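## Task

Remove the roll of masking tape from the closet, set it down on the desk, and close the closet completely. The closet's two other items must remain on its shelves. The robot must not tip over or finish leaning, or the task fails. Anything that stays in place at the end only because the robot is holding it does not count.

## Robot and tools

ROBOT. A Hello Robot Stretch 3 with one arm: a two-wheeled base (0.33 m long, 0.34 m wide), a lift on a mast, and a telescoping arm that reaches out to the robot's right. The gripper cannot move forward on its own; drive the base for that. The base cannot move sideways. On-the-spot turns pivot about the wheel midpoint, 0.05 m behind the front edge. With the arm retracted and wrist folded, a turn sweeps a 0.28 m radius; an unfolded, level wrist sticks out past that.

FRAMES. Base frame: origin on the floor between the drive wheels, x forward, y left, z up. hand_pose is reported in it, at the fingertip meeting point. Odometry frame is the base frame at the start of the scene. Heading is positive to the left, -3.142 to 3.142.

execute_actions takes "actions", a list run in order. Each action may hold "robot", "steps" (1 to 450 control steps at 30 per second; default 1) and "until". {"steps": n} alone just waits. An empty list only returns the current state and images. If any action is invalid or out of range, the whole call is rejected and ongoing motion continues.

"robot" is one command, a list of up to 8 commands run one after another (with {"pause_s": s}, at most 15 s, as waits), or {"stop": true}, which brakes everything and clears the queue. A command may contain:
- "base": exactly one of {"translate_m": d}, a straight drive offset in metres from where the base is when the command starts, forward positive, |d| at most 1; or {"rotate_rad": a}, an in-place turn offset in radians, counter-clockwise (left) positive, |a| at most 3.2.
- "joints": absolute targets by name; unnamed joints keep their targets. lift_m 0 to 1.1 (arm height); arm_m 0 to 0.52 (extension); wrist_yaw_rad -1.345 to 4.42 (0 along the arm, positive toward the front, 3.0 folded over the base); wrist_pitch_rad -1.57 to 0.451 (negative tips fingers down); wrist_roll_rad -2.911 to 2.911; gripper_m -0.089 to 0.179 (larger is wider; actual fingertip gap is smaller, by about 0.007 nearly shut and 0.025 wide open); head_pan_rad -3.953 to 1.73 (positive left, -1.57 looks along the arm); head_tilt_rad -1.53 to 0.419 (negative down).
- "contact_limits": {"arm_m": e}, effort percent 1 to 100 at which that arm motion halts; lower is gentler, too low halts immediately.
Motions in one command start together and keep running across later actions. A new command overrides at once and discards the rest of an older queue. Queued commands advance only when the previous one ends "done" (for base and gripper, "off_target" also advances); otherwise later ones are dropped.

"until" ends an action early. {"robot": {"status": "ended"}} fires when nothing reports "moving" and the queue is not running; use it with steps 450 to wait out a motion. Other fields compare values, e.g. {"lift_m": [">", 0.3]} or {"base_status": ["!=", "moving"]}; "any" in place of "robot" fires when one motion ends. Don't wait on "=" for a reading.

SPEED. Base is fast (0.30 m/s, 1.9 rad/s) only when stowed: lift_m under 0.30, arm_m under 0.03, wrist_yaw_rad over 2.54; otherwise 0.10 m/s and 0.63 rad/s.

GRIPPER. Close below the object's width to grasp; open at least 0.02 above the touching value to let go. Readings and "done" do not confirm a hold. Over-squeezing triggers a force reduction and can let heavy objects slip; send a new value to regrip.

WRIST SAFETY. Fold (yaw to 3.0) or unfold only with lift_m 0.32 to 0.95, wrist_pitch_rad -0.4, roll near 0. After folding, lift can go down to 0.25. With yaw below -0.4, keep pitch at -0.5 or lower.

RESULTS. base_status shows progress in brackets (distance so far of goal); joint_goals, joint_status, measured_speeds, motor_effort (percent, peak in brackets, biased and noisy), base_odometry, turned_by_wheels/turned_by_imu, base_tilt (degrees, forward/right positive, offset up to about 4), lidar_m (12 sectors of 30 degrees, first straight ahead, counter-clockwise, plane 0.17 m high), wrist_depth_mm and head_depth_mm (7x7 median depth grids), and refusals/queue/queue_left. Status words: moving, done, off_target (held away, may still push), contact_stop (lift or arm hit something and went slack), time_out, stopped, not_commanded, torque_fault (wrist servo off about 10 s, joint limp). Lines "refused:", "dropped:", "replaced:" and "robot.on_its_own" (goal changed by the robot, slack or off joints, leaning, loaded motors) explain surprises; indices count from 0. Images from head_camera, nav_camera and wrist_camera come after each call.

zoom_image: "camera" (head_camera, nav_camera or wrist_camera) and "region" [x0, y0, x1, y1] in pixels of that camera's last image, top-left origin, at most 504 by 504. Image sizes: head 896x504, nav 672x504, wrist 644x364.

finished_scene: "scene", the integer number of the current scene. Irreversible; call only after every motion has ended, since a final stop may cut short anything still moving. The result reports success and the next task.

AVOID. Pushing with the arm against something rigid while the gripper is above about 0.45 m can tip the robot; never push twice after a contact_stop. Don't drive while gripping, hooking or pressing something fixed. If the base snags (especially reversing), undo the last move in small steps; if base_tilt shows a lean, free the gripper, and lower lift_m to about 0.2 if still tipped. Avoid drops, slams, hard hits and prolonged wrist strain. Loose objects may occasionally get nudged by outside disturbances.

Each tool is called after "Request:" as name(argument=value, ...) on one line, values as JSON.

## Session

Request:
execute_actions(actions=[])

Scene clock: 0.00 s.
robot.base_odometry: x=+0.000 y=+0.000 heading=+0.000 (m, m, rad; robot's odometry frame)
robot.turned_by_wheels: +0.000 (rad since the last result)
robot.turned_by_imu: +0.000 (rad since the last result)
robot.base_tilt: forward=-1.6 right=+0.0 (deg)
robot.lidar_m: 1.39 1.66 2.15 2.17 2.69 2.34 2.34 2.17 1.44 1.75 1.61 1.39
robot.head_depth_mm: 1313 1296 1292 1284 1274 1268 1265 / 1362 1354 1352 1345 1333 1322 1316 / 1404 1396 1383 1382 1372 1366 1353 / 1454 1442 1434 1422 1417 1404 1398 / 1499 1488 1476 1468 1456 1456 1446 / 1554 1526 1532 1523 1510 1507 1492 / 1604 1594 1581 1565 1567 1552 1548
robot.base_status: not_commanded
robot.joint_positions: lift_m=+0.521 arm_m=+0.001 wrist_yaw_rad=+3.121 wrist_pitch_rad=-0.532 wrist_roll_rad=+0.016 gripper_m=+0.037 head_pan_rad=+0.004 head_tilt_rad=-0.001
robot.joint_goals: lift_m=+0.521 arm_m=+0.001 wrist_yaw_rad=+3.121 wrist_pitch_rad=-0.532 wrist_roll_rad=+0.016 gripper_m=+0.037 head_pan_rad=+0.004 head_tilt_rad=-0.001
robot.joint_status: lift_m=not_commanded arm_m=not_commanded wrist_yaw_rad=not_commanded wrist_pitch_rad=not_commanded wrist_roll_rad=not_commanded gripper_m=not_commanded head_pan_rad=not_commanded head_tilt_rad=not_commanded
robot.measured_speeds: translate_m=+0.000 rotate_rad=+0.000 lift_m=+0.000 arm_m=+0.000 wrist_yaw_rad=+0.000 wrist_pitch_rad=+0.000 wrist_roll_rad=+0.000 head_pan_rad=+0.000 head_tilt_rad=+0.000
robot: refusals=0 queue=idle queue_left=0
robot.motor_effort: left_wheel=+0 right_wheel=+0 lift_m=+27 arm_m=+0 wrist_yaw_rad=-1 wrist_pitch_rad=+9 wrist_roll_rad=+0 gripper_m=+0 head_pan_rad=+0 head_tilt_rad=+3 (%)
robot.hand_pose: x=-0.0169 y=+0.0626 z=+0.5087 quat_wxyz=(+0.195, +0.689, +0.178, +0.675) (m; robot's base frame)
robot.wrist_depth_mm: - - - - - - - / - - - - - - - / - - - - - - - / 919 913 926 943 960 973 989 / 811 787 823 801 806 828 844 / 694 689 - 711 735 718 720 / 623 625 - 639 617 629 642
pictures: head_camera (sideways: a quarter turn clockwise sets it upright), nav_camera (sideways: a quarter turn counterclockwise sets it upright), wrist_camera
Images, in order (width x height): head_camera 896x504, nav_camera 672x504, wrist_camera 644x364.

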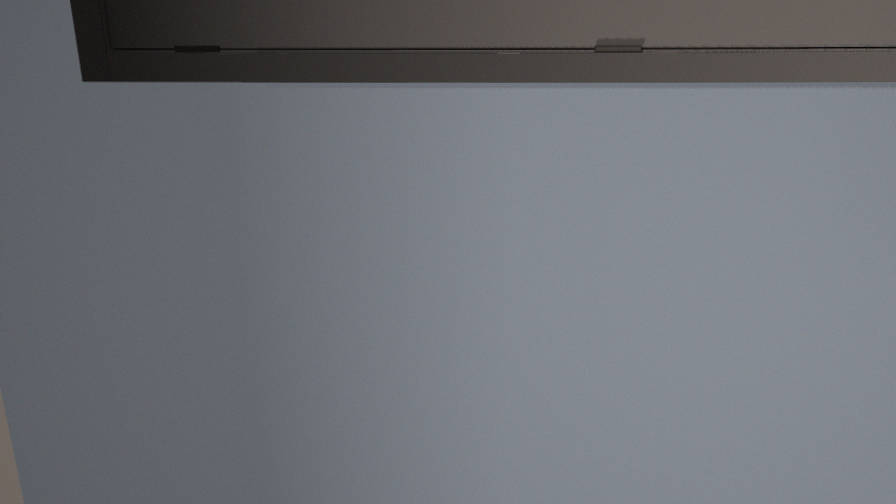

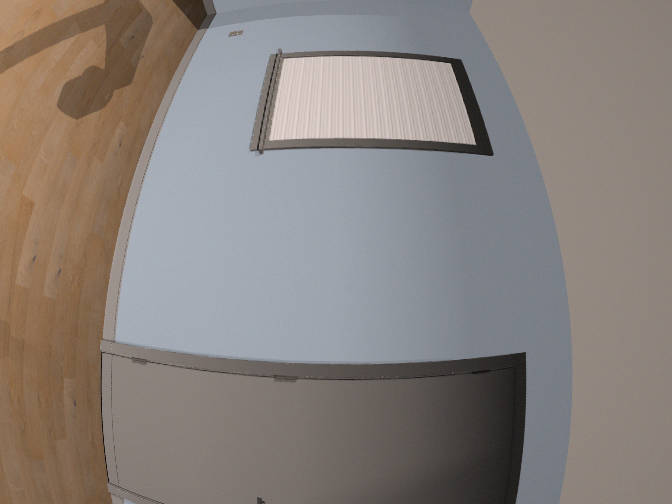

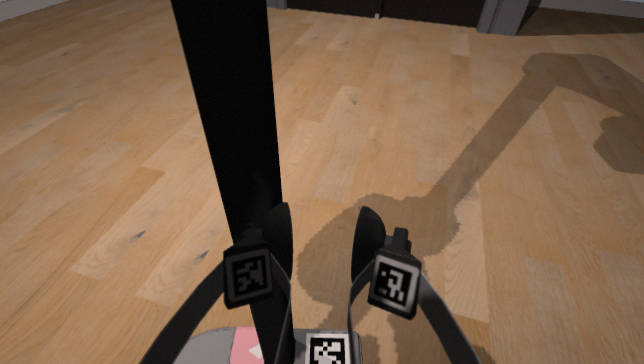

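Closet on the left.

Request:
execute_actions(actions=[{"robot":{"joints":{"head_pan_rad":1.57,"head_tilt_rad":-0.3,"lift_m":0.29,"wrist_pitch_rad":-0.4}},"steps":450,"until":{"robot":{"status":"ended"}}}])

Request:
execute_actions(actions=[{"robot":{"joints":{"head_pan_rad":-2.2}},"steps":450,"until":{"robot":{"status":"ended"}}}])

Scene clock: 3.43 s.
robot.base_odometry: x=+0.000 y=+0.000 heading=+0.000 (m, m, rad; robot's odometry frame)
robot.turned_by_wheels: +0.000 (rad since the last result)
robot.turned_by_imu: -0.001 (rad since the last result)
robot.base_tilt: forward=-1.7 right=+0.0 (deg)
robot.lidar_m: 1.39 1.67 2.15 2.18 2.68 2.34 2.35 2.17 1.44 1.75 1.61 1.40
robot.head_depth_mm: 1834 1903 1993 2083 2172 2022 1554 / 1874 1968 2056 2153 2279 2019 1569 / 1879 1968 2079 2174 2315 2010 1564 / 1940 2012 2127 2238 2374 2024 1557 / 1975 2078 2186 2295 2408 2002 1549 / 2030 2145 2294 3178 2527 2003 1552 / 2801 2959 3104 3308 2860 2004 1548
robot.base_status: not_commanded
robot.joint_positions: lift_m=+0.290 arm_m=+0.001 wrist_yaw_rad=+3.121 wrist_pitch_rad=-0.421 wrist_roll_rad=+0.016 gripper_m=+0.037 head_pan_rad=+1.563 head_tilt_rad=-0.296
robot.joint_goals: lift_m=+0.290 arm_m=+0.001 wrist_yaw_rad=+3.121 wrist_pitch_rad=-0.400 wrist_roll_rad=+0.016 gripper_m=+0.037 head_pan_rad=+1.570 head_tilt_rad=-0.300
robot.joint_status: lift_m=done arm_m=not_commanded wrist_yaw_rad=not_commanded wrist_pitch_rad=done wrist_roll_rad=not_commanded gripper_m=not_commanded head_pan_rad=done head_tilt_rad=done
robot.measured_speeds: translate_m=+0.000 rotate_rad=+0.000 lift_m=+0.000 arm_m=+0.000 wrist_yaw_rad=+0.000 wrist_pitch_rad=+0.000 wrist_roll_rad=+0.000 head_pan_rad=+0.000 head_tilt_rad=+0.000
robot: refusals=0 queue=done queue_left=0
robot.motor_effort: left_wheel=+1(0) right_wheel=+0(0) lift_m=+15(24) arm_m=+0(0) wrist_yaw_rad=+0(1) wrist_pitch_rad=+12(12) wrist_roll_rad=+0(0) gripper_m=+0(1) head_pan_rad=+4(45) head_tilt_rad=-2(28) (%)
robot.hand_pose: x=-0.0166 y=+0.0781 z=+0.3025 quat_wxyz=(+0.156, +0.698, +0.140, +0.685) (m; robot's base frame)
robot.wrist_depth_mm: - - - - - - - / - - - - - - - / 880 856 - 914 949 952 976 / 672 702 - 732 730 727 736 / 575 573 574 587 599 593 616 / 486 495 - - 516 516 506 / 432 - - - 432 443 444
pictures: head_camera (sideways: a quarter turn clockwise sets it upright), nav_camera (sideways: a quarter turn counterclockwise sets it upright), wrist_camera
Images, in order (width x height): head_camera 896x504, nav_camera 672x504, wrist_camera 644x364.

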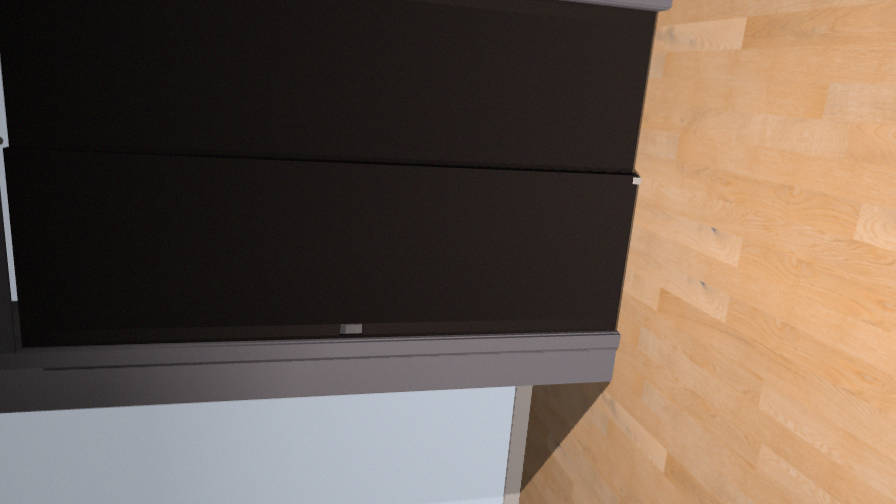

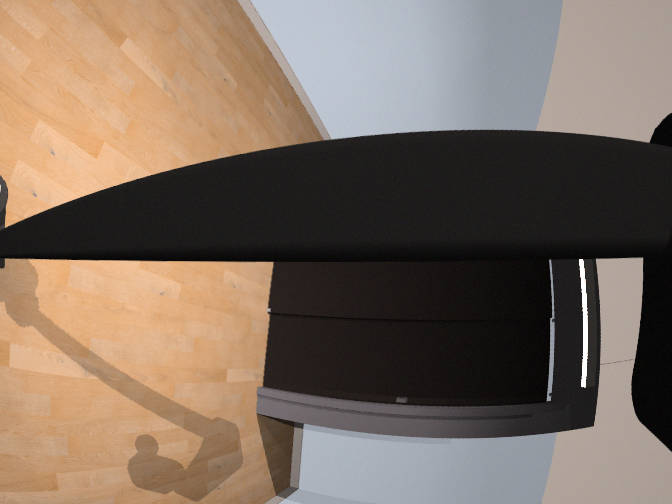

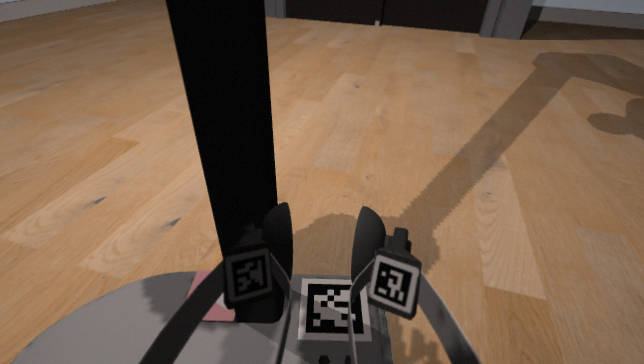

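Scene clock: 5.87 s.
robot.base_odometry: x=+0.000 y=+0.000 heading=+0.000 (m, m, rad; robot's odometry frame)
robot.turned_by_wheels: +0.000 (rad since the last result)
robot.turned_by_imu: -0.001 (rad since the last result)
robot.base_tilt: forward=-1.6 right=-0.1 (deg)
robot.lidar_m: 1.40 1.67 2.15 2.18 2.69 2.34 2.35 2.17 1.44 1.75 1.61 1.40
robot.head_depth_mm: 1944 2056 2187 2284 2438 2013 1565 / 1871 1971 2086 2214 2336 2013 1567 / 1809 1897 2001 2107 2245 2014 1554 / 1742 1829 1901 2023 2066 2019 1556 / 1682 1768 1855 1914 1372 1851 1516 / 1622 1699 1778 1850 1285 2010 1556 / 1568 1644 1717 1786 1283 1934 1550
robot.base_status: not_commanded
robot.joint_positions: lift_m=+0.290 arm_m=+0.001 wrist_yaw_rad=+3.121 wrist_pitch_rad=-0.421 wrist_roll_rad=+0.016 gripper_m=+0.037 head_pan_rad=-2.193 head_tilt_rad=-0.296
robot.joint_goals: lift_m=+0.290 arm_m=+0.001 wrist_yaw_rad=+3.121 wrist_pitch_rad=-0.400 wrist_roll_rad=+0.016 gripper_m=+0.037 head_pan_rad=-2.200 head_tilt_rad=-0.300
robot.joint_status: lift_m=done arm_m=not_commanded wrist_yaw_rad=not_commanded wrist_pitch_rad=done wrist_roll_rad=not_commanded gripper_m=not_commanded head_pan_rad=done head_tilt_rad=done
robot.measured_speeds: translate_m=+0.000 rotate_rad=+0.000 lift_m=+0.000 arm_m=+0.000 wrist_yaw_rad=+0.000 wrist_pitch_rad=+0.000 wrist_roll_rad=+0.000 head_pan_rad=+0.000 head_tilt_rad=+0.000
robot: refusals=0 queue=done queue_left=0
robot.motor_effort: left_wheel=+0(0) right_wheel=+0(0) lift_m=+16(16) arm_m=+0(0) wrist_yaw_rad=+0(0) wrist_pitch_rad=+12(12) wrist_roll_rad=+0(0) gripper_m=+0(0) head_pan_rad=-4(45) head_tilt_rad=-2(3) (%)
robot.hand_pose: x=-0.0166 y=+0.0781 z=+0.3025 quat_wxyz=(+0.156, +0.698, +0.140, +0.685) (m; robot's base frame)
robot.wrist_depth_mm: - - - - - - - / - - - - - - - / 862 880 - 920 933 953 926 / 694 699 - 692 727 739 738 / 567 574 578 581 603 594 603 / 485 498 - - 522 506 506 / 434 - - - 428 438 445
pictures: head_camera (sideways: a quarter turn clockwise sets it upright), nav_camera (sideways: a quarter turn counterclockwise sets it upright), wrist_camera
Images, in order (width x height): head_camera 896x504, nav_camera 672x504, wrist_camera 644x364.

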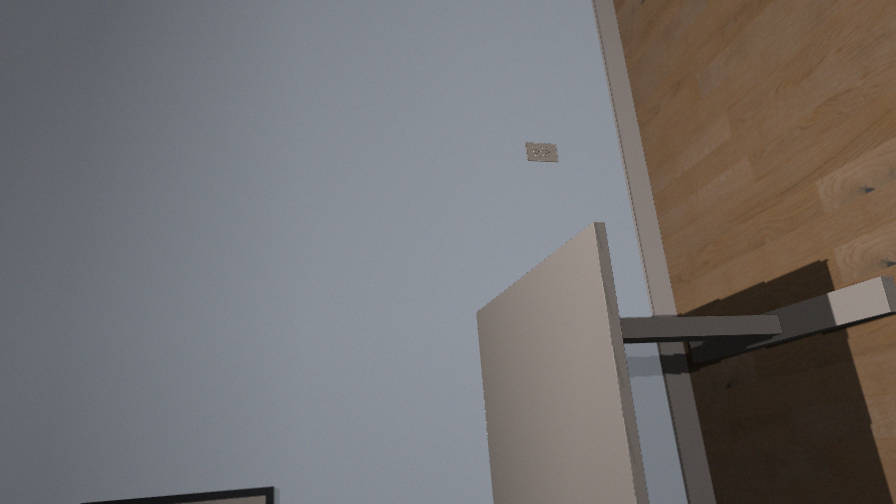

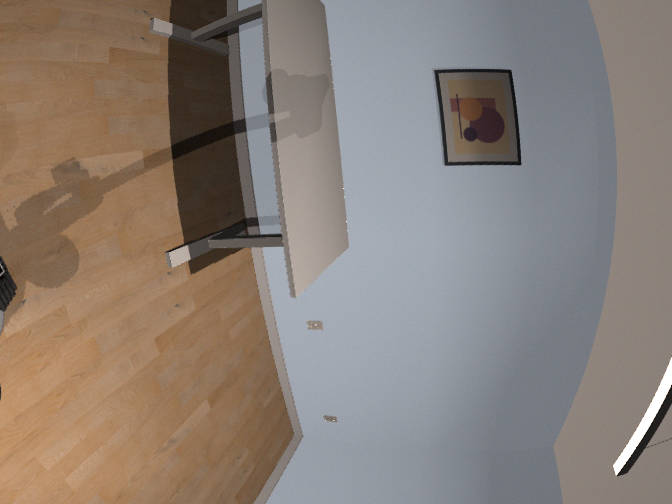

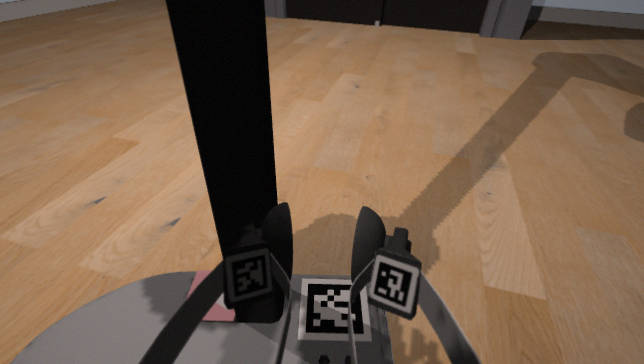

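Request:
execute_actions(actions=[{"robot":[{"base":{"rotate_rad":1.893},"joints":{"head_pan_rad":-0.4,"head_tilt_rad":-0.4,"gripper_m":0}},{"base":{"translate_m":0.9}},{"base":{"translate_m":0.9}},{"base":{"rotate_rad":-0.583},"joints":{"lift_m":0.94}},{"joints":{"wrist_yaw_rad":1.57}},{"joints":{"wrist_pitch_rad":0,"wrist_roll_rad":-1.57,"arm_m":0.05}}],"steps":450,"until":{"robot":{"status":"ended"}}},{"steps":450,"until":{"robot":{"status":"ended"}}}])

Scene clock: 28.60 s.
robot.base_odometry: x=-0.570 y=+1.707 heading=+1.310 (m, m, rad; robot's odometry frame)
robot.turned_by_wheels: +1.310 (rad since the last result)
robot.turned_by_imu: +1.305 (rad since the last result)
robot.base_tilt: forward=-1.7 right=-0.2 (deg)
robot.lidar_m: 0.64 1.44 1.39 1.35 1.40 1.94 2.98 3.32 2.50 2.42 0.93 0.68
robot.head_depth_mm: 661 710 767 836 918 1010 - / 631 677 729 791 863 939 1071 / 604 646 695 750 818 892 989 / 581 619 664 713 772 842 924 / 558 594 634 682 735 798 868 / 538 569 606 643 683 728 791 / 494 521 558 600 643 697 756
robot.base_status: done (rotate_rad -0.5829 of -0.5830)
robot.joint_positions: lift_m=+0.940 arm_m=+0.050 wrist_yaw_rad=+1.571 wrist_pitch_rad=-0.025 wrist_roll_rad=-1.568 gripper_m=+0.000 head_pan_rad=-0.407 head_tilt_rad=-0.396
robot.joint_goals: lift_m=+0.940 arm_m=+0.050 wrist_yaw_rad=+1.570 wrist_pitch_rad=+0.000 wrist_roll_rad=-1.570 gripper_m=+0.000 head_pan_rad=-0.400 head_tilt_rad=-0.400
robot.joint_status: lift_m=done arm_m=done wrist_yaw_rad=done wrist_pitch_rad=done wrist_roll_rad=done gripper_m=done head_pan_rad=done head_tilt_rad=done
robot.measured_speeds: translate_m=+0.000 rotate_rad=+0.000 lift_m=+0.000 arm_m=+0.000 wrist_yaw_rad=+0.000 wrist_pitch_rad=+0.000 wrist_roll_rad=+0.000 head_pan_rad=+0.000 head_tilt_rad=+0.000
robot: refusals=0 queue=done queue_left=0
robot.motor_effort: left_wheel=+4(12) right_wheel=-2(7) lift_m=+38(37) arm_m=+3(6) wrist_yaw_rad=-1(0) wrist_pitch_rad=+14(14) wrist_roll_rad=-1(2) gripper_m=-3(81) head_pan_rad=+3(45) head_tilt_rad=-2(15) (%)
robot.hand_pose: x=+0.2342 y=-0.1944 z=+1.0479 quat_wxyz=(+0.707, +0.010, +0.008, +0.707) (m; robot's base frame)
robot.wrist_depth_mm: 557 559 543 530 522 514 513 / 558 551 537 544 529 531 518 / 615 588 594 587 572 568 555 / 636 614 602 590 593 585 569 / 653 644 635 - 596 588 585 / 683 670 658 - 623 614 597 / 702 683 669 666 644 627 624
pictures: head_camera (sideways: a quarter turn clockwise sets it upright), nav_camera (sideways: a quarter turn counterclockwise sets it upright), wrist_camera
Images, in order (width x height): head_camera 896x504, nav_camera 672x504, wrist_camera 644x364.

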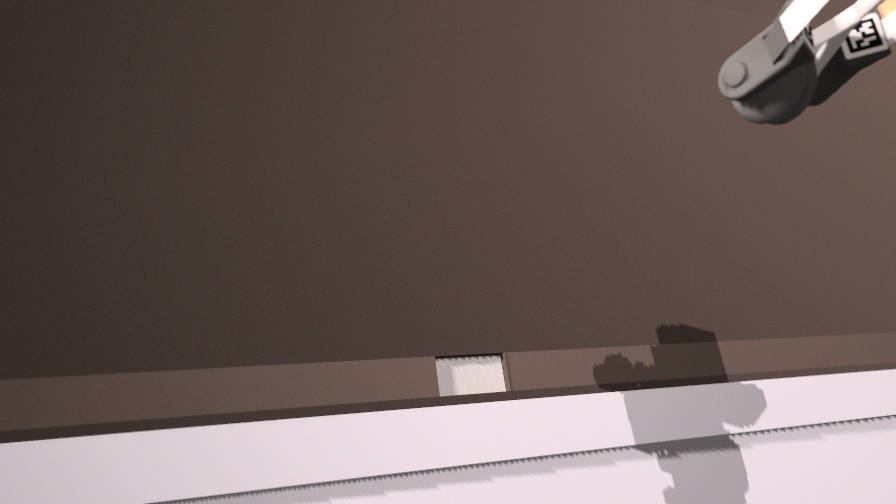

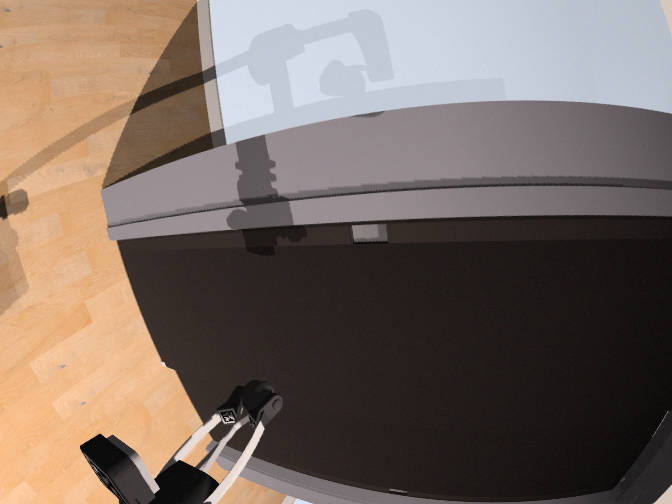

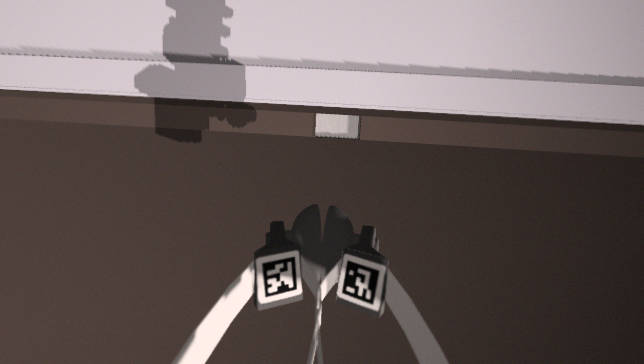

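Request:
execute_actions(actions=[{"robot":[{"base":{"rotate_rad":0.17},"joints":{"lift_m":0.97}},{"base":{"translate_m":0.3}},{"base":{"rotate_rad":-0.17},"joints":{"arm_m":0.06}}],"steps":450,"until":{"robot":{"status":"ended"}}}])

Scene clock: 35.40 s.
robot.base_odometry: x=-0.543 y=+2.006 heading=+1.310 (m, m, rad; robot's odometry frame)
robot.turned_by_wheels: +0.000 (rad since the last result)
robot.turned_by_imu: +0.000 (rad since the last result)
robot.base_tilt: forward=-1.6 right=+0.0 (deg)
robot.lidar_m: 0.35 1.14 1.33 1.29 1.34 1.87 3.28 3.44 2.56 1.39 0.52 0.36
robot.head_depth_mm: 345 372 402 438 481 520 609 / 330 354 382 415 453 492 555 / 317 338 364 393 437 469 518 / 283 293 315 338 367 400 440 / - 289 309 332 357 391 427 / - 286 302 323 347 375 408 / - - 290 309 331 357 387
robot.base_status: done (rotate_rad -0.1699 of -0.1700)
robot.joint_positions: lift_m=+0.970 arm_m=+0.060 wrist_yaw_rad=+1.571 wrist_pitch_rad=-0.023 wrist_roll_rad=-1.568 gripper_m=+0.000 head_pan_rad=-0.407 head_tilt_rad=-0.396
robot.joint_goals: lift_m=+0.970 arm_m=+0.060 wrist_yaw_rad=+1.570 wrist_pitch_rad=+0.000 wrist_roll_rad=-1.570 gripper_m=+0.000 head_pan_rad=-0.400 head_tilt_rad=-0.400
robot.joint_status: lift_m=done arm_m=done wrist_yaw_rad=done wrist_pitch_rad=done wrist_roll_rad=done gripper_m=done head_pan_rad=done head_tilt_rad=done
robot.measured_speeds: translate_m=+0.000 rotate_rad=+0.000 lift_m=+0.000 arm_m=+0.000 wrist_yaw_rad=+0.000 wrist_pitch_rad=+0.000 wrist_roll_rad=+0.000 head_pan_rad=+0.000 head_tilt_rad=+0.000
robot: refusals=0 queue=done queue_left=0
robot.motor_effort: left_wheel=+4(9) right_wheel=-2(5) lift_m=+39(41) arm_m=+4(3) wrist_yaw_rad=+0(2) wrist_pitch_rad=+13(14) wrist_roll_rad=-1(1) gripper_m=-3(3) head_pan_rad=+4(4) head_tilt_rad=-2(2) (%)
robot.hand_pose: x=+0.2343 y=-0.2044 z=+1.0784 quat_wxyz=(+0.707, +0.009, +0.008, +0.707) (m; robot's base frame)
robot.wrist_depth_mm: 270 266 260 258 250 250 244 / 264 261 260 255 259 254 250 / 283 267 262 259 255 248 246 / 312 307 305 308 292 284 283 / 323 316 310 - 299 294 292 / 333 328 322 - 305 304 302 / 343 338 332 325 319 318 307
pictures: head_camera (sideways: a quarter turn clockwise sets it upright), nav_camera (sideways: a quarter turn counterclockwise sets it upright), wrist_camera
Images, in order (width x height): head_camera 896x504, nav_camera 672x504, wrist_camera 644x364.

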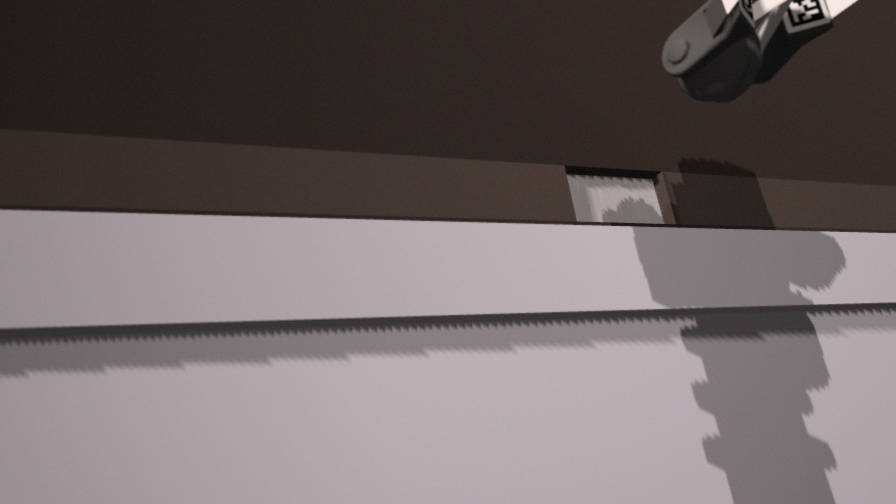

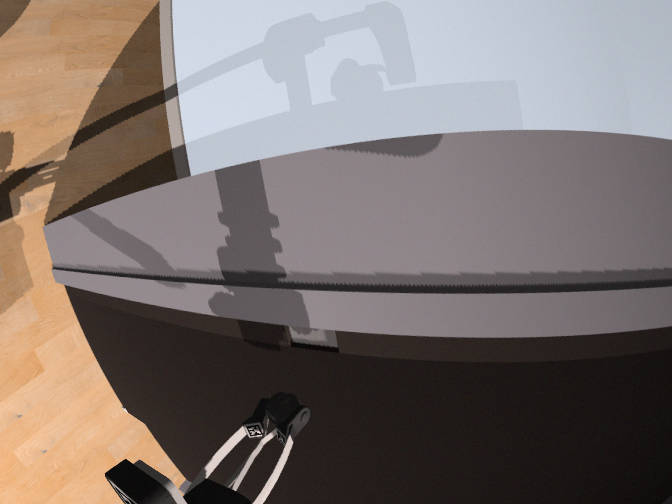

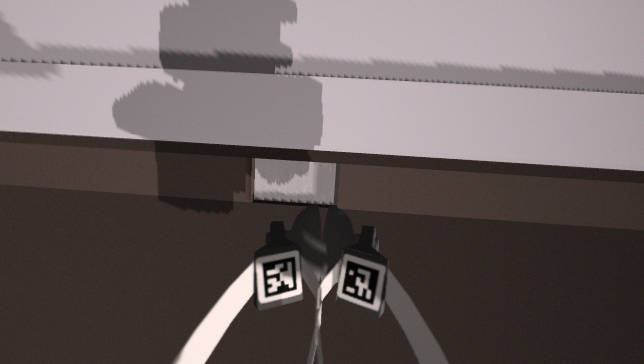

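Request:
execute_actions(actions=[{"robot":[{"base":{"rotate_rad":-0.04},"joints":{"lift_m":0.946,"arm_m":0.045}},{"base":{"translate_m":0.07}}],"steps":450,"until":{"robot":{"status":"ended"}}}])

Scene clock: 38.90 s.
robot.base_odometry: x=-0.522 y=+2.073 heading=+1.270 (m, m, rad; robot's odometry frame)
robot.turned_by_wheels: -0.040 (rad since the last result)
robot.turned_by_imu: -0.040 (rad since the last result)
robot.base_tilt: forward=-1.6 right=+0.1 (deg)
robot.lidar_m: 0.28 1.05 1.35 1.29 1.33 1.79 3.35 3.58 2.58 1.38 0.43 0.29
robot.head_depth_mm: 285 302 328 358 394 438 - / - 289 309 336 368 400 460 / - - 298 318 340 389 418 / - - - - 289 311 342 / - - - - 286 306 339 / - - - - - 293 318 / - - - - - 283 300
robot.base_status: done (translate_m +0.0700 of +0.0700)
robot.joint_positions: lift_m=+0.946 arm_m=+0.045 wrist_yaw_rad=+1.571 wrist_pitch_rad=-0.023 wrist_roll_rad=-1.568 gripper_m=+0.000 head_pan_rad=-0.407 head_tilt_rad=-0.396
robot.joint_goals: lift_m=+0.946 arm_m=+0.045 wrist_yaw_rad=+1.570 wrist_pitch_rad=+0.000 wrist_roll_rad=-1.570 gripper_m=+0.000 head_pan_rad=-0.400 head_tilt_rad=-0.400
robot.joint_status: lift_m=done arm_m=done wrist_yaw_rad=done wrist_pitch_rad=done wrist_roll_rad=done gripper_m=done head_pan_rad=done head_tilt_rad=done
robot.measured_speeds: translate_m=+0.000 rotate_rad=+0.000 lift_m=+0.000 arm_m=+0.000 wrist_yaw_rad=+0.000 wrist_pitch_rad=+0.000 wrist_roll_rad=+0.000 head_pan_rad=+0.000 head_tilt_rad=+0.000
robot: refusals=0 queue=done queue_left=0
robot.motor_effort: left_wheel=+4(10) right_wheel=-2(5) lift_m=+16(37) arm_m=-2(3) wrist_yaw_rad=-1(2) wrist_pitch_rad=+13(13) wrist_roll_rad=-1(1) gripper_m=-3(3) head_pan_rad=+4(4) head_tilt_rad=-2(2) (%)
robot.hand_pose: x=+0.2343 y=-0.1901 z=+1.0554 quat_wxyz=(+0.707, +0.009, +0.008, +0.707) (m; robot's base frame)
robot.wrist_depth_mm: 205 201 198 194 191 188 186 / 196 194 191 189 188 184 188 / 203 201 196 193 190 188 185 / 245 242 238 243 228 223 219 / 257 252 244 - 238 234 229 / 266 261 256 - 246 240 235 / 278 274 266 259 255 252 246
pictures: head_camera (sideways: a quarter turn clockwise sets it upright), nav_camera (sideways: a quarter turn counterclockwise sets it upright), wrist_camera
Images, in order (width x height): head_camera 896x504, nav_camera 672x504, wrist_camera 644x364.

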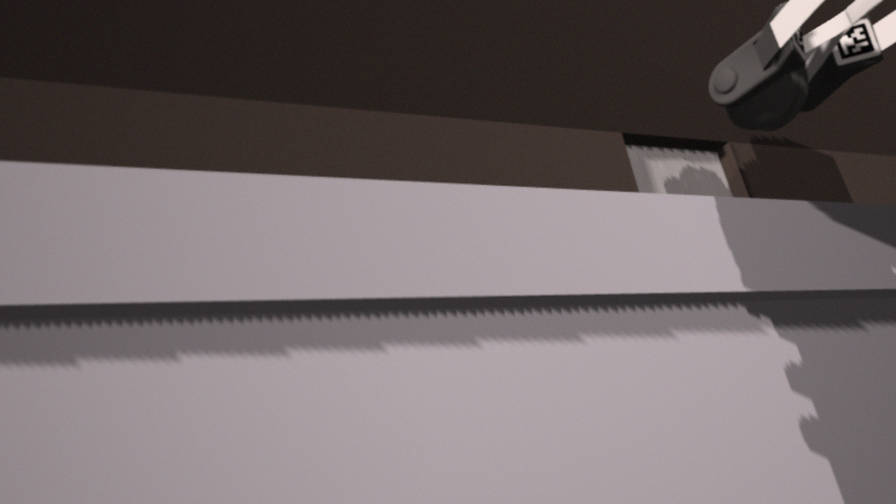

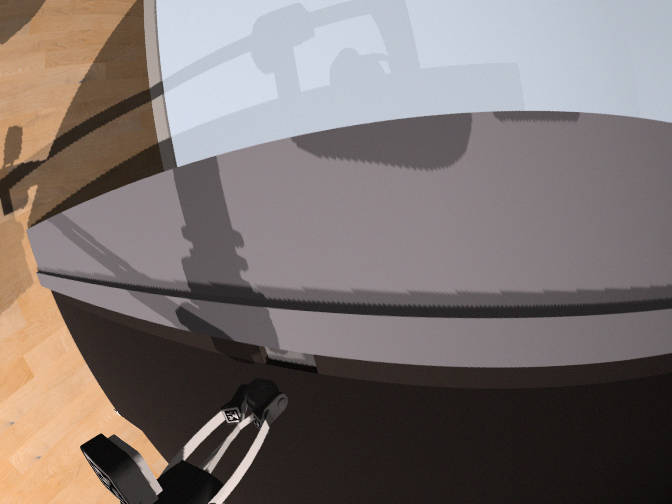

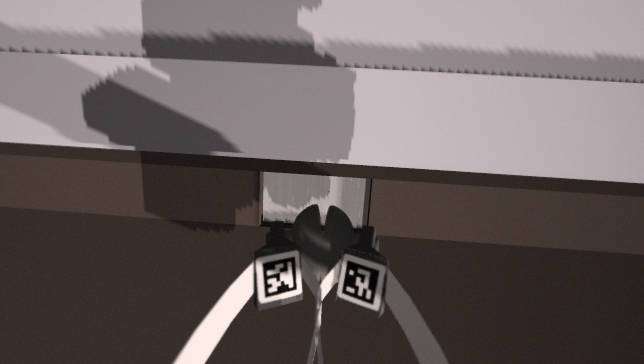

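Request:
execute_actions(actions=[{"robot":{"base":{"translate_m":0.066},"joints":{"lift_m":0.943}},"steps":450,"until":{"robot":{"status":"ended"}}},{"robot":{"joints":{"arm_m":0.52,"head_pan_rad":-1.0,"head_tilt_rad":-0.6}},"steps":450,"until":{"robot":{"status":"ended"}}}])

Scene clock: 45.80 s.
robot.base_odometry: x=-0.502 y=+2.136 heading=+1.270 (m, m, rad; robot's odometry frame)
robot.turned_by_wheels: +0.000 (rad since the last result)
robot.turned_by_imu: -0.002 (rad since the last result)
robot.base_tilt: forward=-1.7 right=-0.1 (deg)
robot.lidar_m: 0.22 0.98 1.33 1.29 1.33 1.80 3.80 3.56 2.58 0.97 0.66 0.23
robot.head_depth_mm: 623 751 951 1278 1677 1488 1249 / 528 581 653 809 1035 1375 1246 / 1326 1457 1427 1558 1661 1061 1188 / 1411 1526 1320 1555 1723 1480 1245 / 1311 1165 1229 1427 1226 1481 1242 / 1148 977 1227 929 1181 1366 1214 / 1029 842 1142 846 1186 300 318
robot.base_status: done (translate_m +0.0660 of +0.0660)
robot.joint_positions: lift_m=+0.943 arm_m=+0.520 wrist_yaw_rad=+1.626 wrist_pitch_rad=-0.020 wrist_roll_rad=-1.570 gripper_m=+0.000 head_pan_rad=-0.993 head_tilt_rad=-0.593
robot.joint_goals: lift_m=+0.943 arm_m=+0.520 wrist_yaw_rad=+1.611 wrist_pitch_rad=+0.000 wrist_roll_rad=-1.570 gripper_m=+0.000 head_pan_rad=-1.000 head_tilt_rad=-0.600
robot.joint_status: lift_m=done arm_m=done wrist_yaw_rad=done wrist_pitch_rad=done wrist_roll_rad=done gripper_m=done head_pan_rad=done head_tilt_rad=done
robot.measured_speeds: translate_m=+0.000 rotate_rad=+0.000 lift_m=+0.000 arm_m=+0.000 wrist_yaw_rad=+0.000 wrist_pitch_rad=+0.000 wrist_roll_rad=+0.000 head_pan_rad=+0.000 head_tilt_rad=+0.000
robot: refusals=0 queue=done queue_left=0
robot.on_its_own: wrist_yaw_rad is held at +1.611, not at your +1.570, by its stall guard, which is not easing now; wrist_yaw_rad is at rest, and its effort (-13) is outside its rest range (-12 to +12)
robot.motor_effort: left_wheel=+5(10) right_wheel=-2(11) lift_m=+15(16) arm_m=+4(6) wrist_yaw_rad=-13(57) wrist_pitch_rad=+12(13) wrist_roll_rad=+0(1) gripper_m=-3(3) head_pan_rad=-4(41) head_tilt_rad=-4(25) (%)
robot.hand_pose: x=+0.2339 y=-0.6503 z=+1.0530 quat_wxyz=(+0.687, +0.007, +0.008, +0.726) (m; robot's base frame)
robot.wrist_depth_mm: 664 866 603 840 641 826 499 / 664 887 609 863 874 769 496 / 663 899 639 900 880 752 516 / 183 180 177 186 172 171 172 / 188 184 184 - 177 175 171 / 194 191 187 - 180 178 176 / 202 195 192 190 186 181 180
pictures: head_camera (sideways: a quarter turn clockwise sets it upright), nav_camera (sideways: a quarter turn counterclockwise sets it upright), wrist_camera
Images, in order (width x height): head_camera 896x504, nav_camera 672x504, wrist_camera 644x364.

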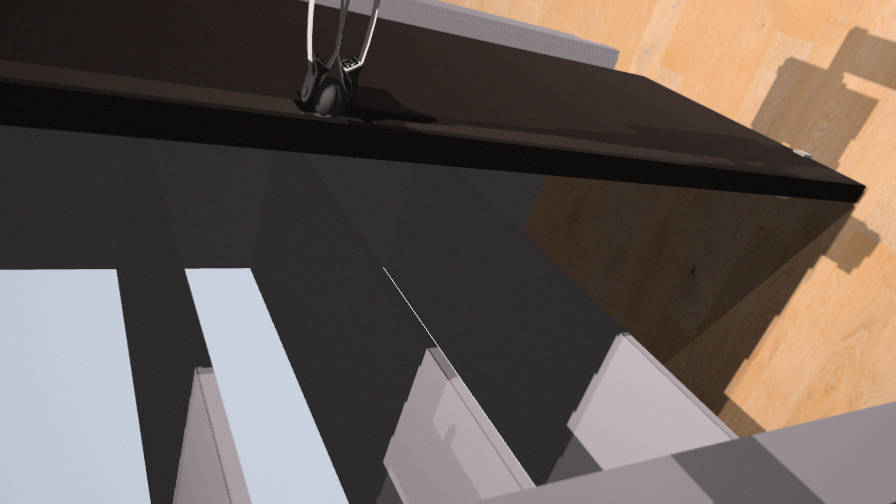

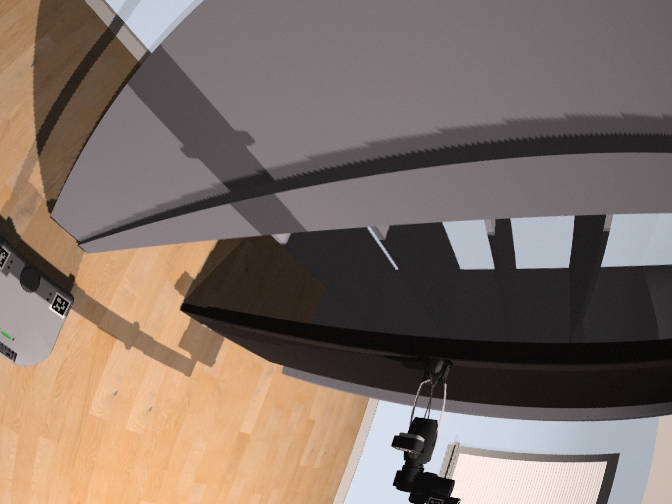

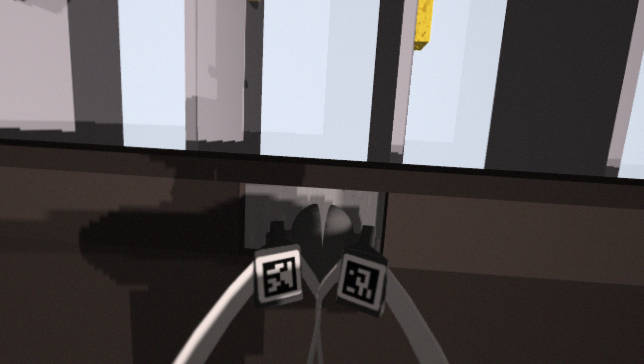

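Request:
execute_actions(actions=[{"robot":[{"base":{"translate_m":-0.1}},{"joints":{"arm_m":0.0,"wrist_yaw_rad":1.57,"wrist_roll_rad":0,"head_pan_rad":-1.57,"head_tilt_rad":-0.6}},{"base":{"rotate_rad":1.571}},{"base":{"translate_m":-0.45}}],"steps":450,"until":{"robot":{"status":"ended"}}},{"steps":450,"until":{"robot":{"status":"ended"}}}])

Scene clock: 64.13 s.
robot.base_odometry: x=-0.102 y=+1.907 heading=+2.841 (m, m, rad; robot's odometry frame)
robot.turned_by_wheels: +1.571 (rad since the last result)
robot.turned_by_imu: +1.556 (rad since the last result)
robot.base_tilt: forward=-1.6 right=+0.0 (deg)
robot.lidar_m: 1.74 1.79 2.39 3.23 2.95 2.13 2.03 0.51 0.39 1.07 0.43 0.44
robot.head_depth_mm: 888 765 1063 857 1192 - - / 881 763 1065 857 1189 - - / 882 760 1058 853 1189 - - / 878 696 1049 851 1187 1044 1306 / 877 674 1054 851 1189 1024 1299 / 873 751 1047 848 1182 1011 - / 872 746 1044 849 1140 1015 -
robot.base_status: done (translate_m -0.4500 of -0.4500)
robot.joint_positions: lift_m=+0.943 arm_m=+0.001 wrist_yaw_rad=+1.571 wrist_pitch_rad=-0.020 wrist_roll_rad=-0.004 gripper_m=+0.000 head_pan_rad=-1.563 head_tilt_rad=-0.593
robot.joint_goals: lift_m=+0.943 arm_m=+0.000 wrist_yaw_rad=+1.570 wrist_pitch_rad=+0.000 wrist_roll_rad=+0.000 gripper_m=+0.000 head_pan_rad=-1.570 head_tilt_rad=-0.600
robot.joint_status: lift_m=done arm_m=done wrist_yaw_rad=done wrist_pitch_rad=done wrist_roll_rad=done gripper_m=done head_pan_rad=done head_tilt_rad=done
robot.measured_speeds: translate_m=+0.000 rotate_rad=+0.000 lift_m=+0.000 arm_m=+0.000 wrist_yaw_rad=+0.000 wrist_pitch_rad=+0.000 wrist_roll_rad=+0.000 head_pan_rad=+0.000 head_tilt_rad=+0.000
robot: refusals=0 queue=done queue_left=0
robot.motor_effort: left_wheel=-3(10) right_wheel=+1(6) lift_m=+16(16) arm_m=-2(4) wrist_yaw_rad=+0(14) wrist_pitch_rad=+12(12) wrist_roll_rad=+1(5) gripper_m=-3(3) head_pan_rad=-4(41) head_tilt_rad=-5(4) (%)
robot.hand_pose: x=+0.2343 y=-0.1462 z=+1.0529 quat_wxyz=(+0.507, +0.504, -0.493, +0.496) (m; robot's base frame)
robot.wrist_depth_mm: - - - - - 334 203 / - - - - - 330 209 / - - - - - 319 213 / - - - - - 314 222 / - - - - - 288 230 / - - - - - 285 238 / - - - - - 280 250
pictures: head_camera (sideways: a quarter turn clockwise sets it upright), nav_camera (sideways: a quarter turn counterclockwise sets it upright), wrist_camera
Images, in order (width x height): head_camera 896x504, nav_camera 672x504, wrist_camera 644x364.

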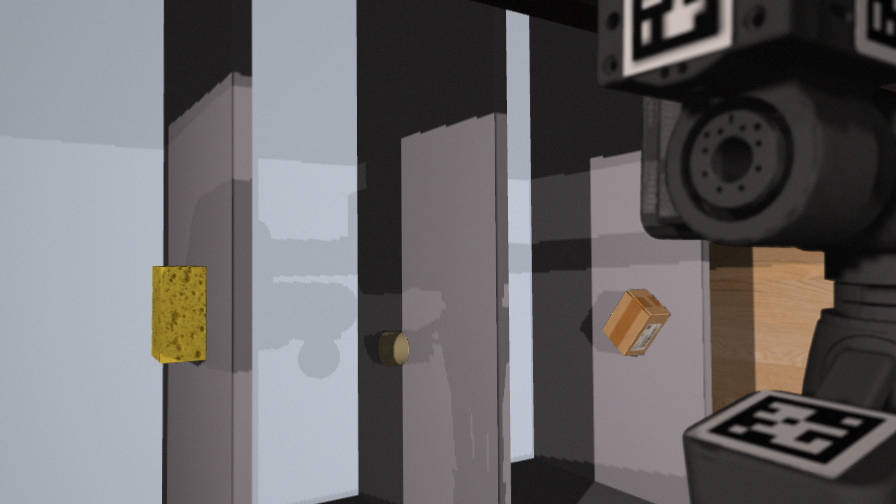

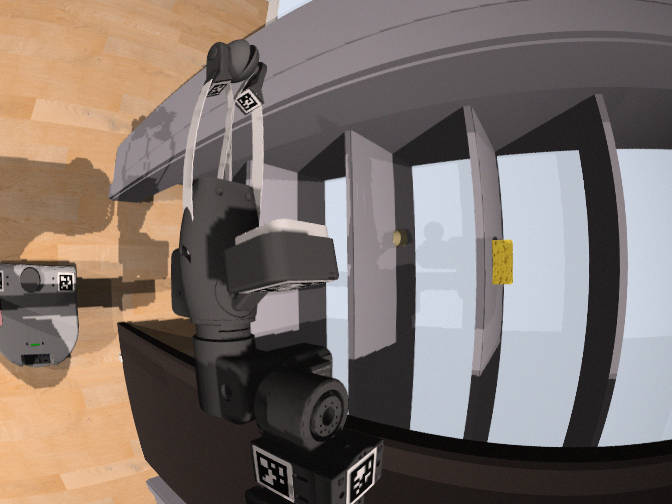

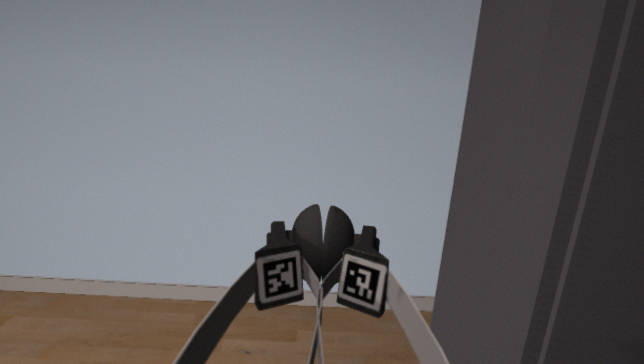

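Request:
execute_actions(actions=[{"robot":[{"joints":{"wrist_yaw_rad":0,"lift_m":0.8}},{"base":{"translate_m":0.15},"joints":{"gripper_m":0.12,"arm_m":0.2}}],"steps":450,"until":{"robot":{"status":"ended"}}}])

Scene clock: 70.00 s.
robot.base_odometry: x=-0.245 y=+1.952 heading=+2.841 (m, m, rad; robot's odometry frame)
robot.turned_by_wheels: +0.000 (rad since the last result)
robot.turned_by_imu: -0.001 (rad since the last result)
robot.base_tilt: forward=-1.6 right=+0.0 (deg)
robot.lidar_m: 1.58 1.63 2.19 3.24 3.16 2.28 2.18 0.50 0.47 1.01 0.34 0.45
robot.head_depth_mm: 882 762 1061 855 1235 - - / 877 703 1054 854 1276 - 1247 / 879 680 1053 874 - - 1240 / 873 756 1053 852 1191 1370 1240 / 871 754 1048 850 1190 1044 1244 / 870 749 1032 849 1107 985 664 / 754 668 745 433 431 445 499
robot.base_status: done (translate_m +0.1500 of +0.1500)
robot.joint_positions: lift_m=+0.800 arm_m=+0.200 wrist_yaw_rad=+0.000 wrist_pitch_rad=-0.021 wrist_roll_rad=-0.004 gripper_m=+0.120 head_pan_rad=-1.563 head_tilt_rad=-0.593
robot.joint_goals: lift_m=+0.800 arm_m=+0.200 wrist_yaw_rad=+0.000 wrist_pitch_rad=+0.000 wrist_roll_rad=+0.000 gripper_m=+0.120 head_pan_rad=-1.570 head_tilt_rad=-0.600
robot.joint_status: lift_m=done arm_m=done wrist_yaw_rad=done wrist_pitch_rad=done wrist_roll_rad=done gripper_m=done head_pan_rad=done head_tilt_rad=done
robot.measured_speeds: translate_m=+0.000 rotate_rad=+0.000 lift_m=+0.000 arm_m=+0.000 wrist_yaw_rad=+0.000 wrist_pitch_rad=+0.000 wrist_roll_rad=+0.000 head_pan_rad=+0.000 head_tilt_rad=+0.000
robot: refusals=0 queue=done queue_left=0
robot.motor_effort: left_wheel=-4(5) right_wheel=+1(4) lift_m=+16(16) arm_m=+3(3) wrist_yaw_rad=+1(1) wrist_pitch_rad=+12(12) wrist_roll_rad=+1(1) gripper_m=+0(80) head_pan_rad=-3(4) head_tilt_rad=-3(4) (%)
robot.hand_pose: x=-0.0213 y=-0.6003 z=+0.9097 quat_wxyz=(+0.709, +0.008, -0.705, -0.008) (m; robot's base frame)
robot.wrist_depth_mm: 331 482 575 577 575 582 528 / 335 486 586 608 601 604 601 / 340 497 617 633 629 629 621 / 343 454 538 563 634 651 639 / 308 329 333 346 367 395 404 / 238 - 241 249 256 284 276 / 335 533 714 716 710 738 731
pictures: head_camera (sideways: a quarter turn clockwise sets it upright), nav_camera (sideways: a quarter turn counterclockwise sets it upright), wrist_camera
Images, in order (width x height): head_camera 896x504, nav_camera 672x504, wrist_camera 644x364.

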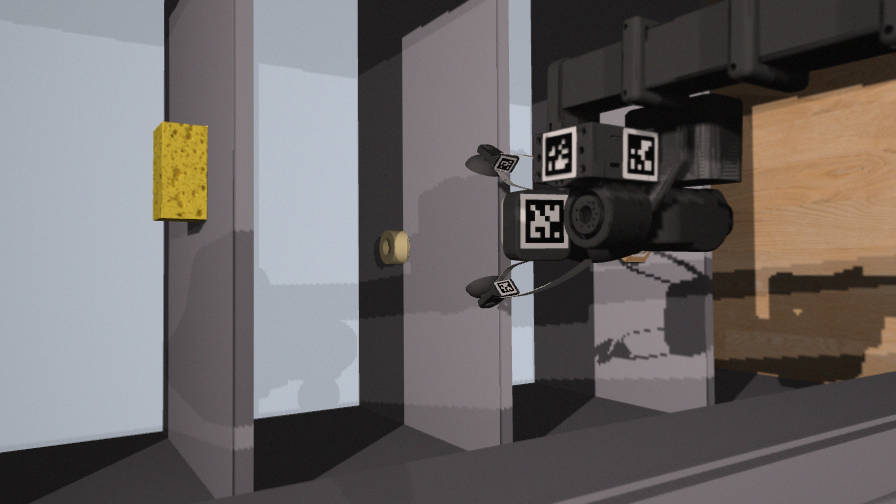

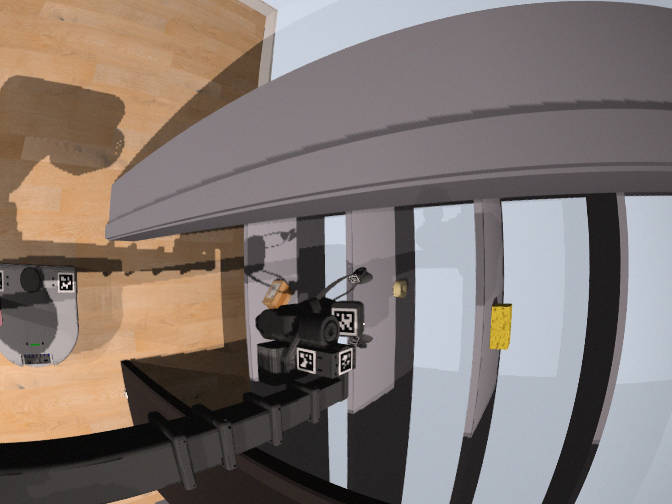

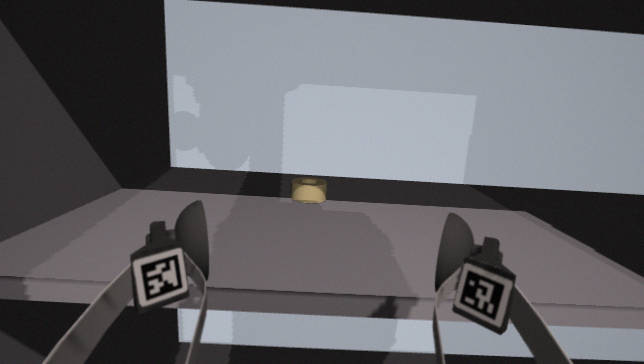

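Request:
execute_actions(actions=[{"robot":{"base":{"translate_m":0.018},"joints":{"lift_m":0.752,"arm_m":0.41}},"steps":450,"until":{"robot":{"status":"ended"}}}])

Scene clock: 73.37 s.
robot.base_odometry: x=-0.263 y=+1.957 heading=+2.841 (m, m, rad; robot's odometry frame)
robot.turned_by_wheels: +0.000 (rad since the last result)
robot.turned_by_imu: -0.002 (rad since the last result)
robot.base_tilt: forward=-1.5 right=+0.0 (deg)
robot.lidar_m: 1.57 1.62 2.16 3.27 3.20 2.30 2.20 0.51 0.48 0.94 0.34 0.45
robot.head_depth_mm: 882 756 1059 850 1192 1015 - / 876 675 1054 891 - 1364 1247 / 875 672 1051 937 1127 1044 1250 / 873 749 1050 909 1144 1043 1243 / 871 745 1047 849 1187 1045 1245 / 869 742 1028 845 1063 582 579 / 700 599 380 378 380 426 499
robot.base_status: done (translate_m +0.0180 of +0.0180)
robot.joint_positions: lift_m=+0.753 arm_m=+0.410 wrist_yaw_rad=+0.004 wrist_pitch_rad=-0.005 wrist_roll_rad=+0.005 gripper_m=+0.120 head_pan_rad=-1.563 head_tilt_rad=-0.595
robot.joint_goals: lift_m=+0.752 arm_m=+0.410 wrist_yaw_rad=+0.000 wrist_pitch_rad=+0.000 wrist_roll_rad=+0.000 gripper_m=+0.120 head_pan_rad=-1.570 head_tilt_rad=-0.600
robot.joint_status: lift_m=done arm_m=done wrist_yaw_rad=done wrist_pitch_rad=done wrist_roll_rad=done gripper_m=done head_pan_rad=done head_tilt_rad=done
robot.measured_speeds: translate_m=+0.000 rotate_rad=+0.000 lift_m=+0.000 arm_m=+0.000 wrist_yaw_rad=+0.000 wrist_pitch_rad=+0.000 wrist_roll_rad=+0.000 head_pan_rad=+0.000 head_tilt_rad=+0.000
robot: refusals=0 queue=done queue_left=0
robot.motor_effort: left_wheel=-1(7) right_wheel=+1(6) lift_m=+15(18) arm_m=+5(10) wrist_yaw_rad=-2(7) wrist_pitch_rad=+3(12) wrist_roll_rad=-2(3) gripper_m=-1(2) head_pan_rad=-4(4) head_tilt_rad=-3(4) (%)
robot.hand_pose: x=-0.0205 y=-0.8106 z=+0.8658 quat_wxyz=(+0.706, +0.003, -0.709, -0.001) (m; robot's base frame)
robot.wrist_depth_mm: 320 380 381 384 383 386 384 / 324 397 400 389 399 401 396 / 324 402 405 408 408 415 415 / 303 358 382 397 430 427 427 / 212 232 229 231 246 262 265 / 154 165 161 168 171 190 181 / - 123 126 129 132 128 137
pictures: head_camera (sideways: a quarter turn clockwise sets it upright), nav_camera (sideways: a quarter turn counterclockwise sets it upright), wrist_camera
Images, in order (width x height): head_camera 896x504, nav_camera 672x504, wrist_camera 644x364.

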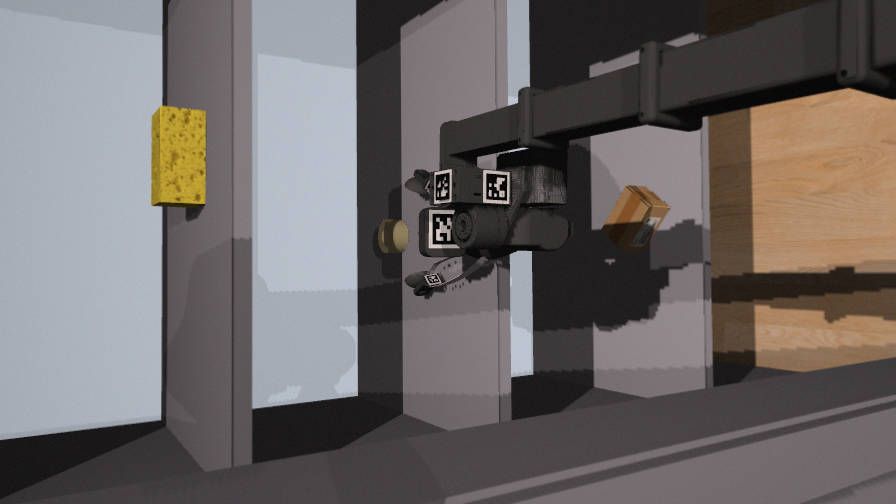

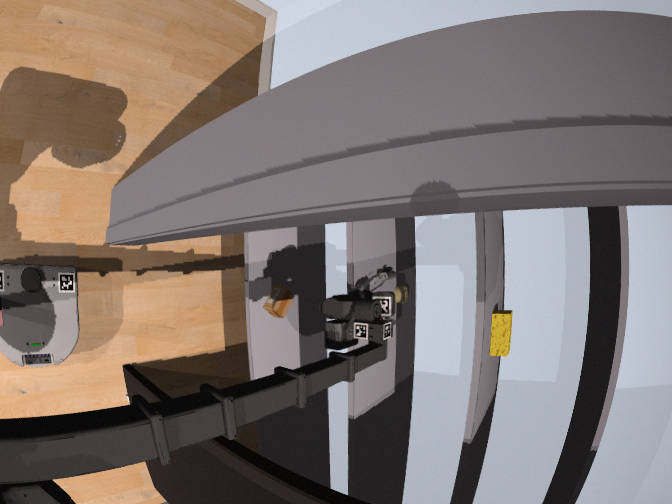

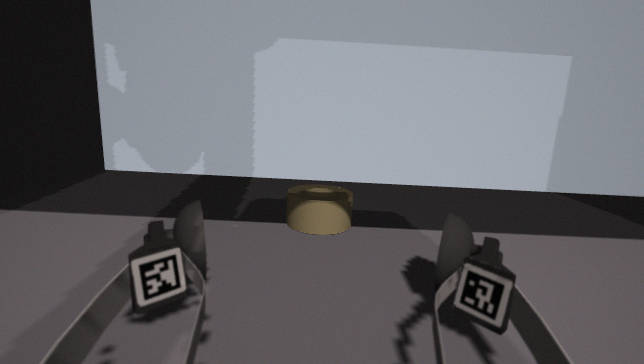

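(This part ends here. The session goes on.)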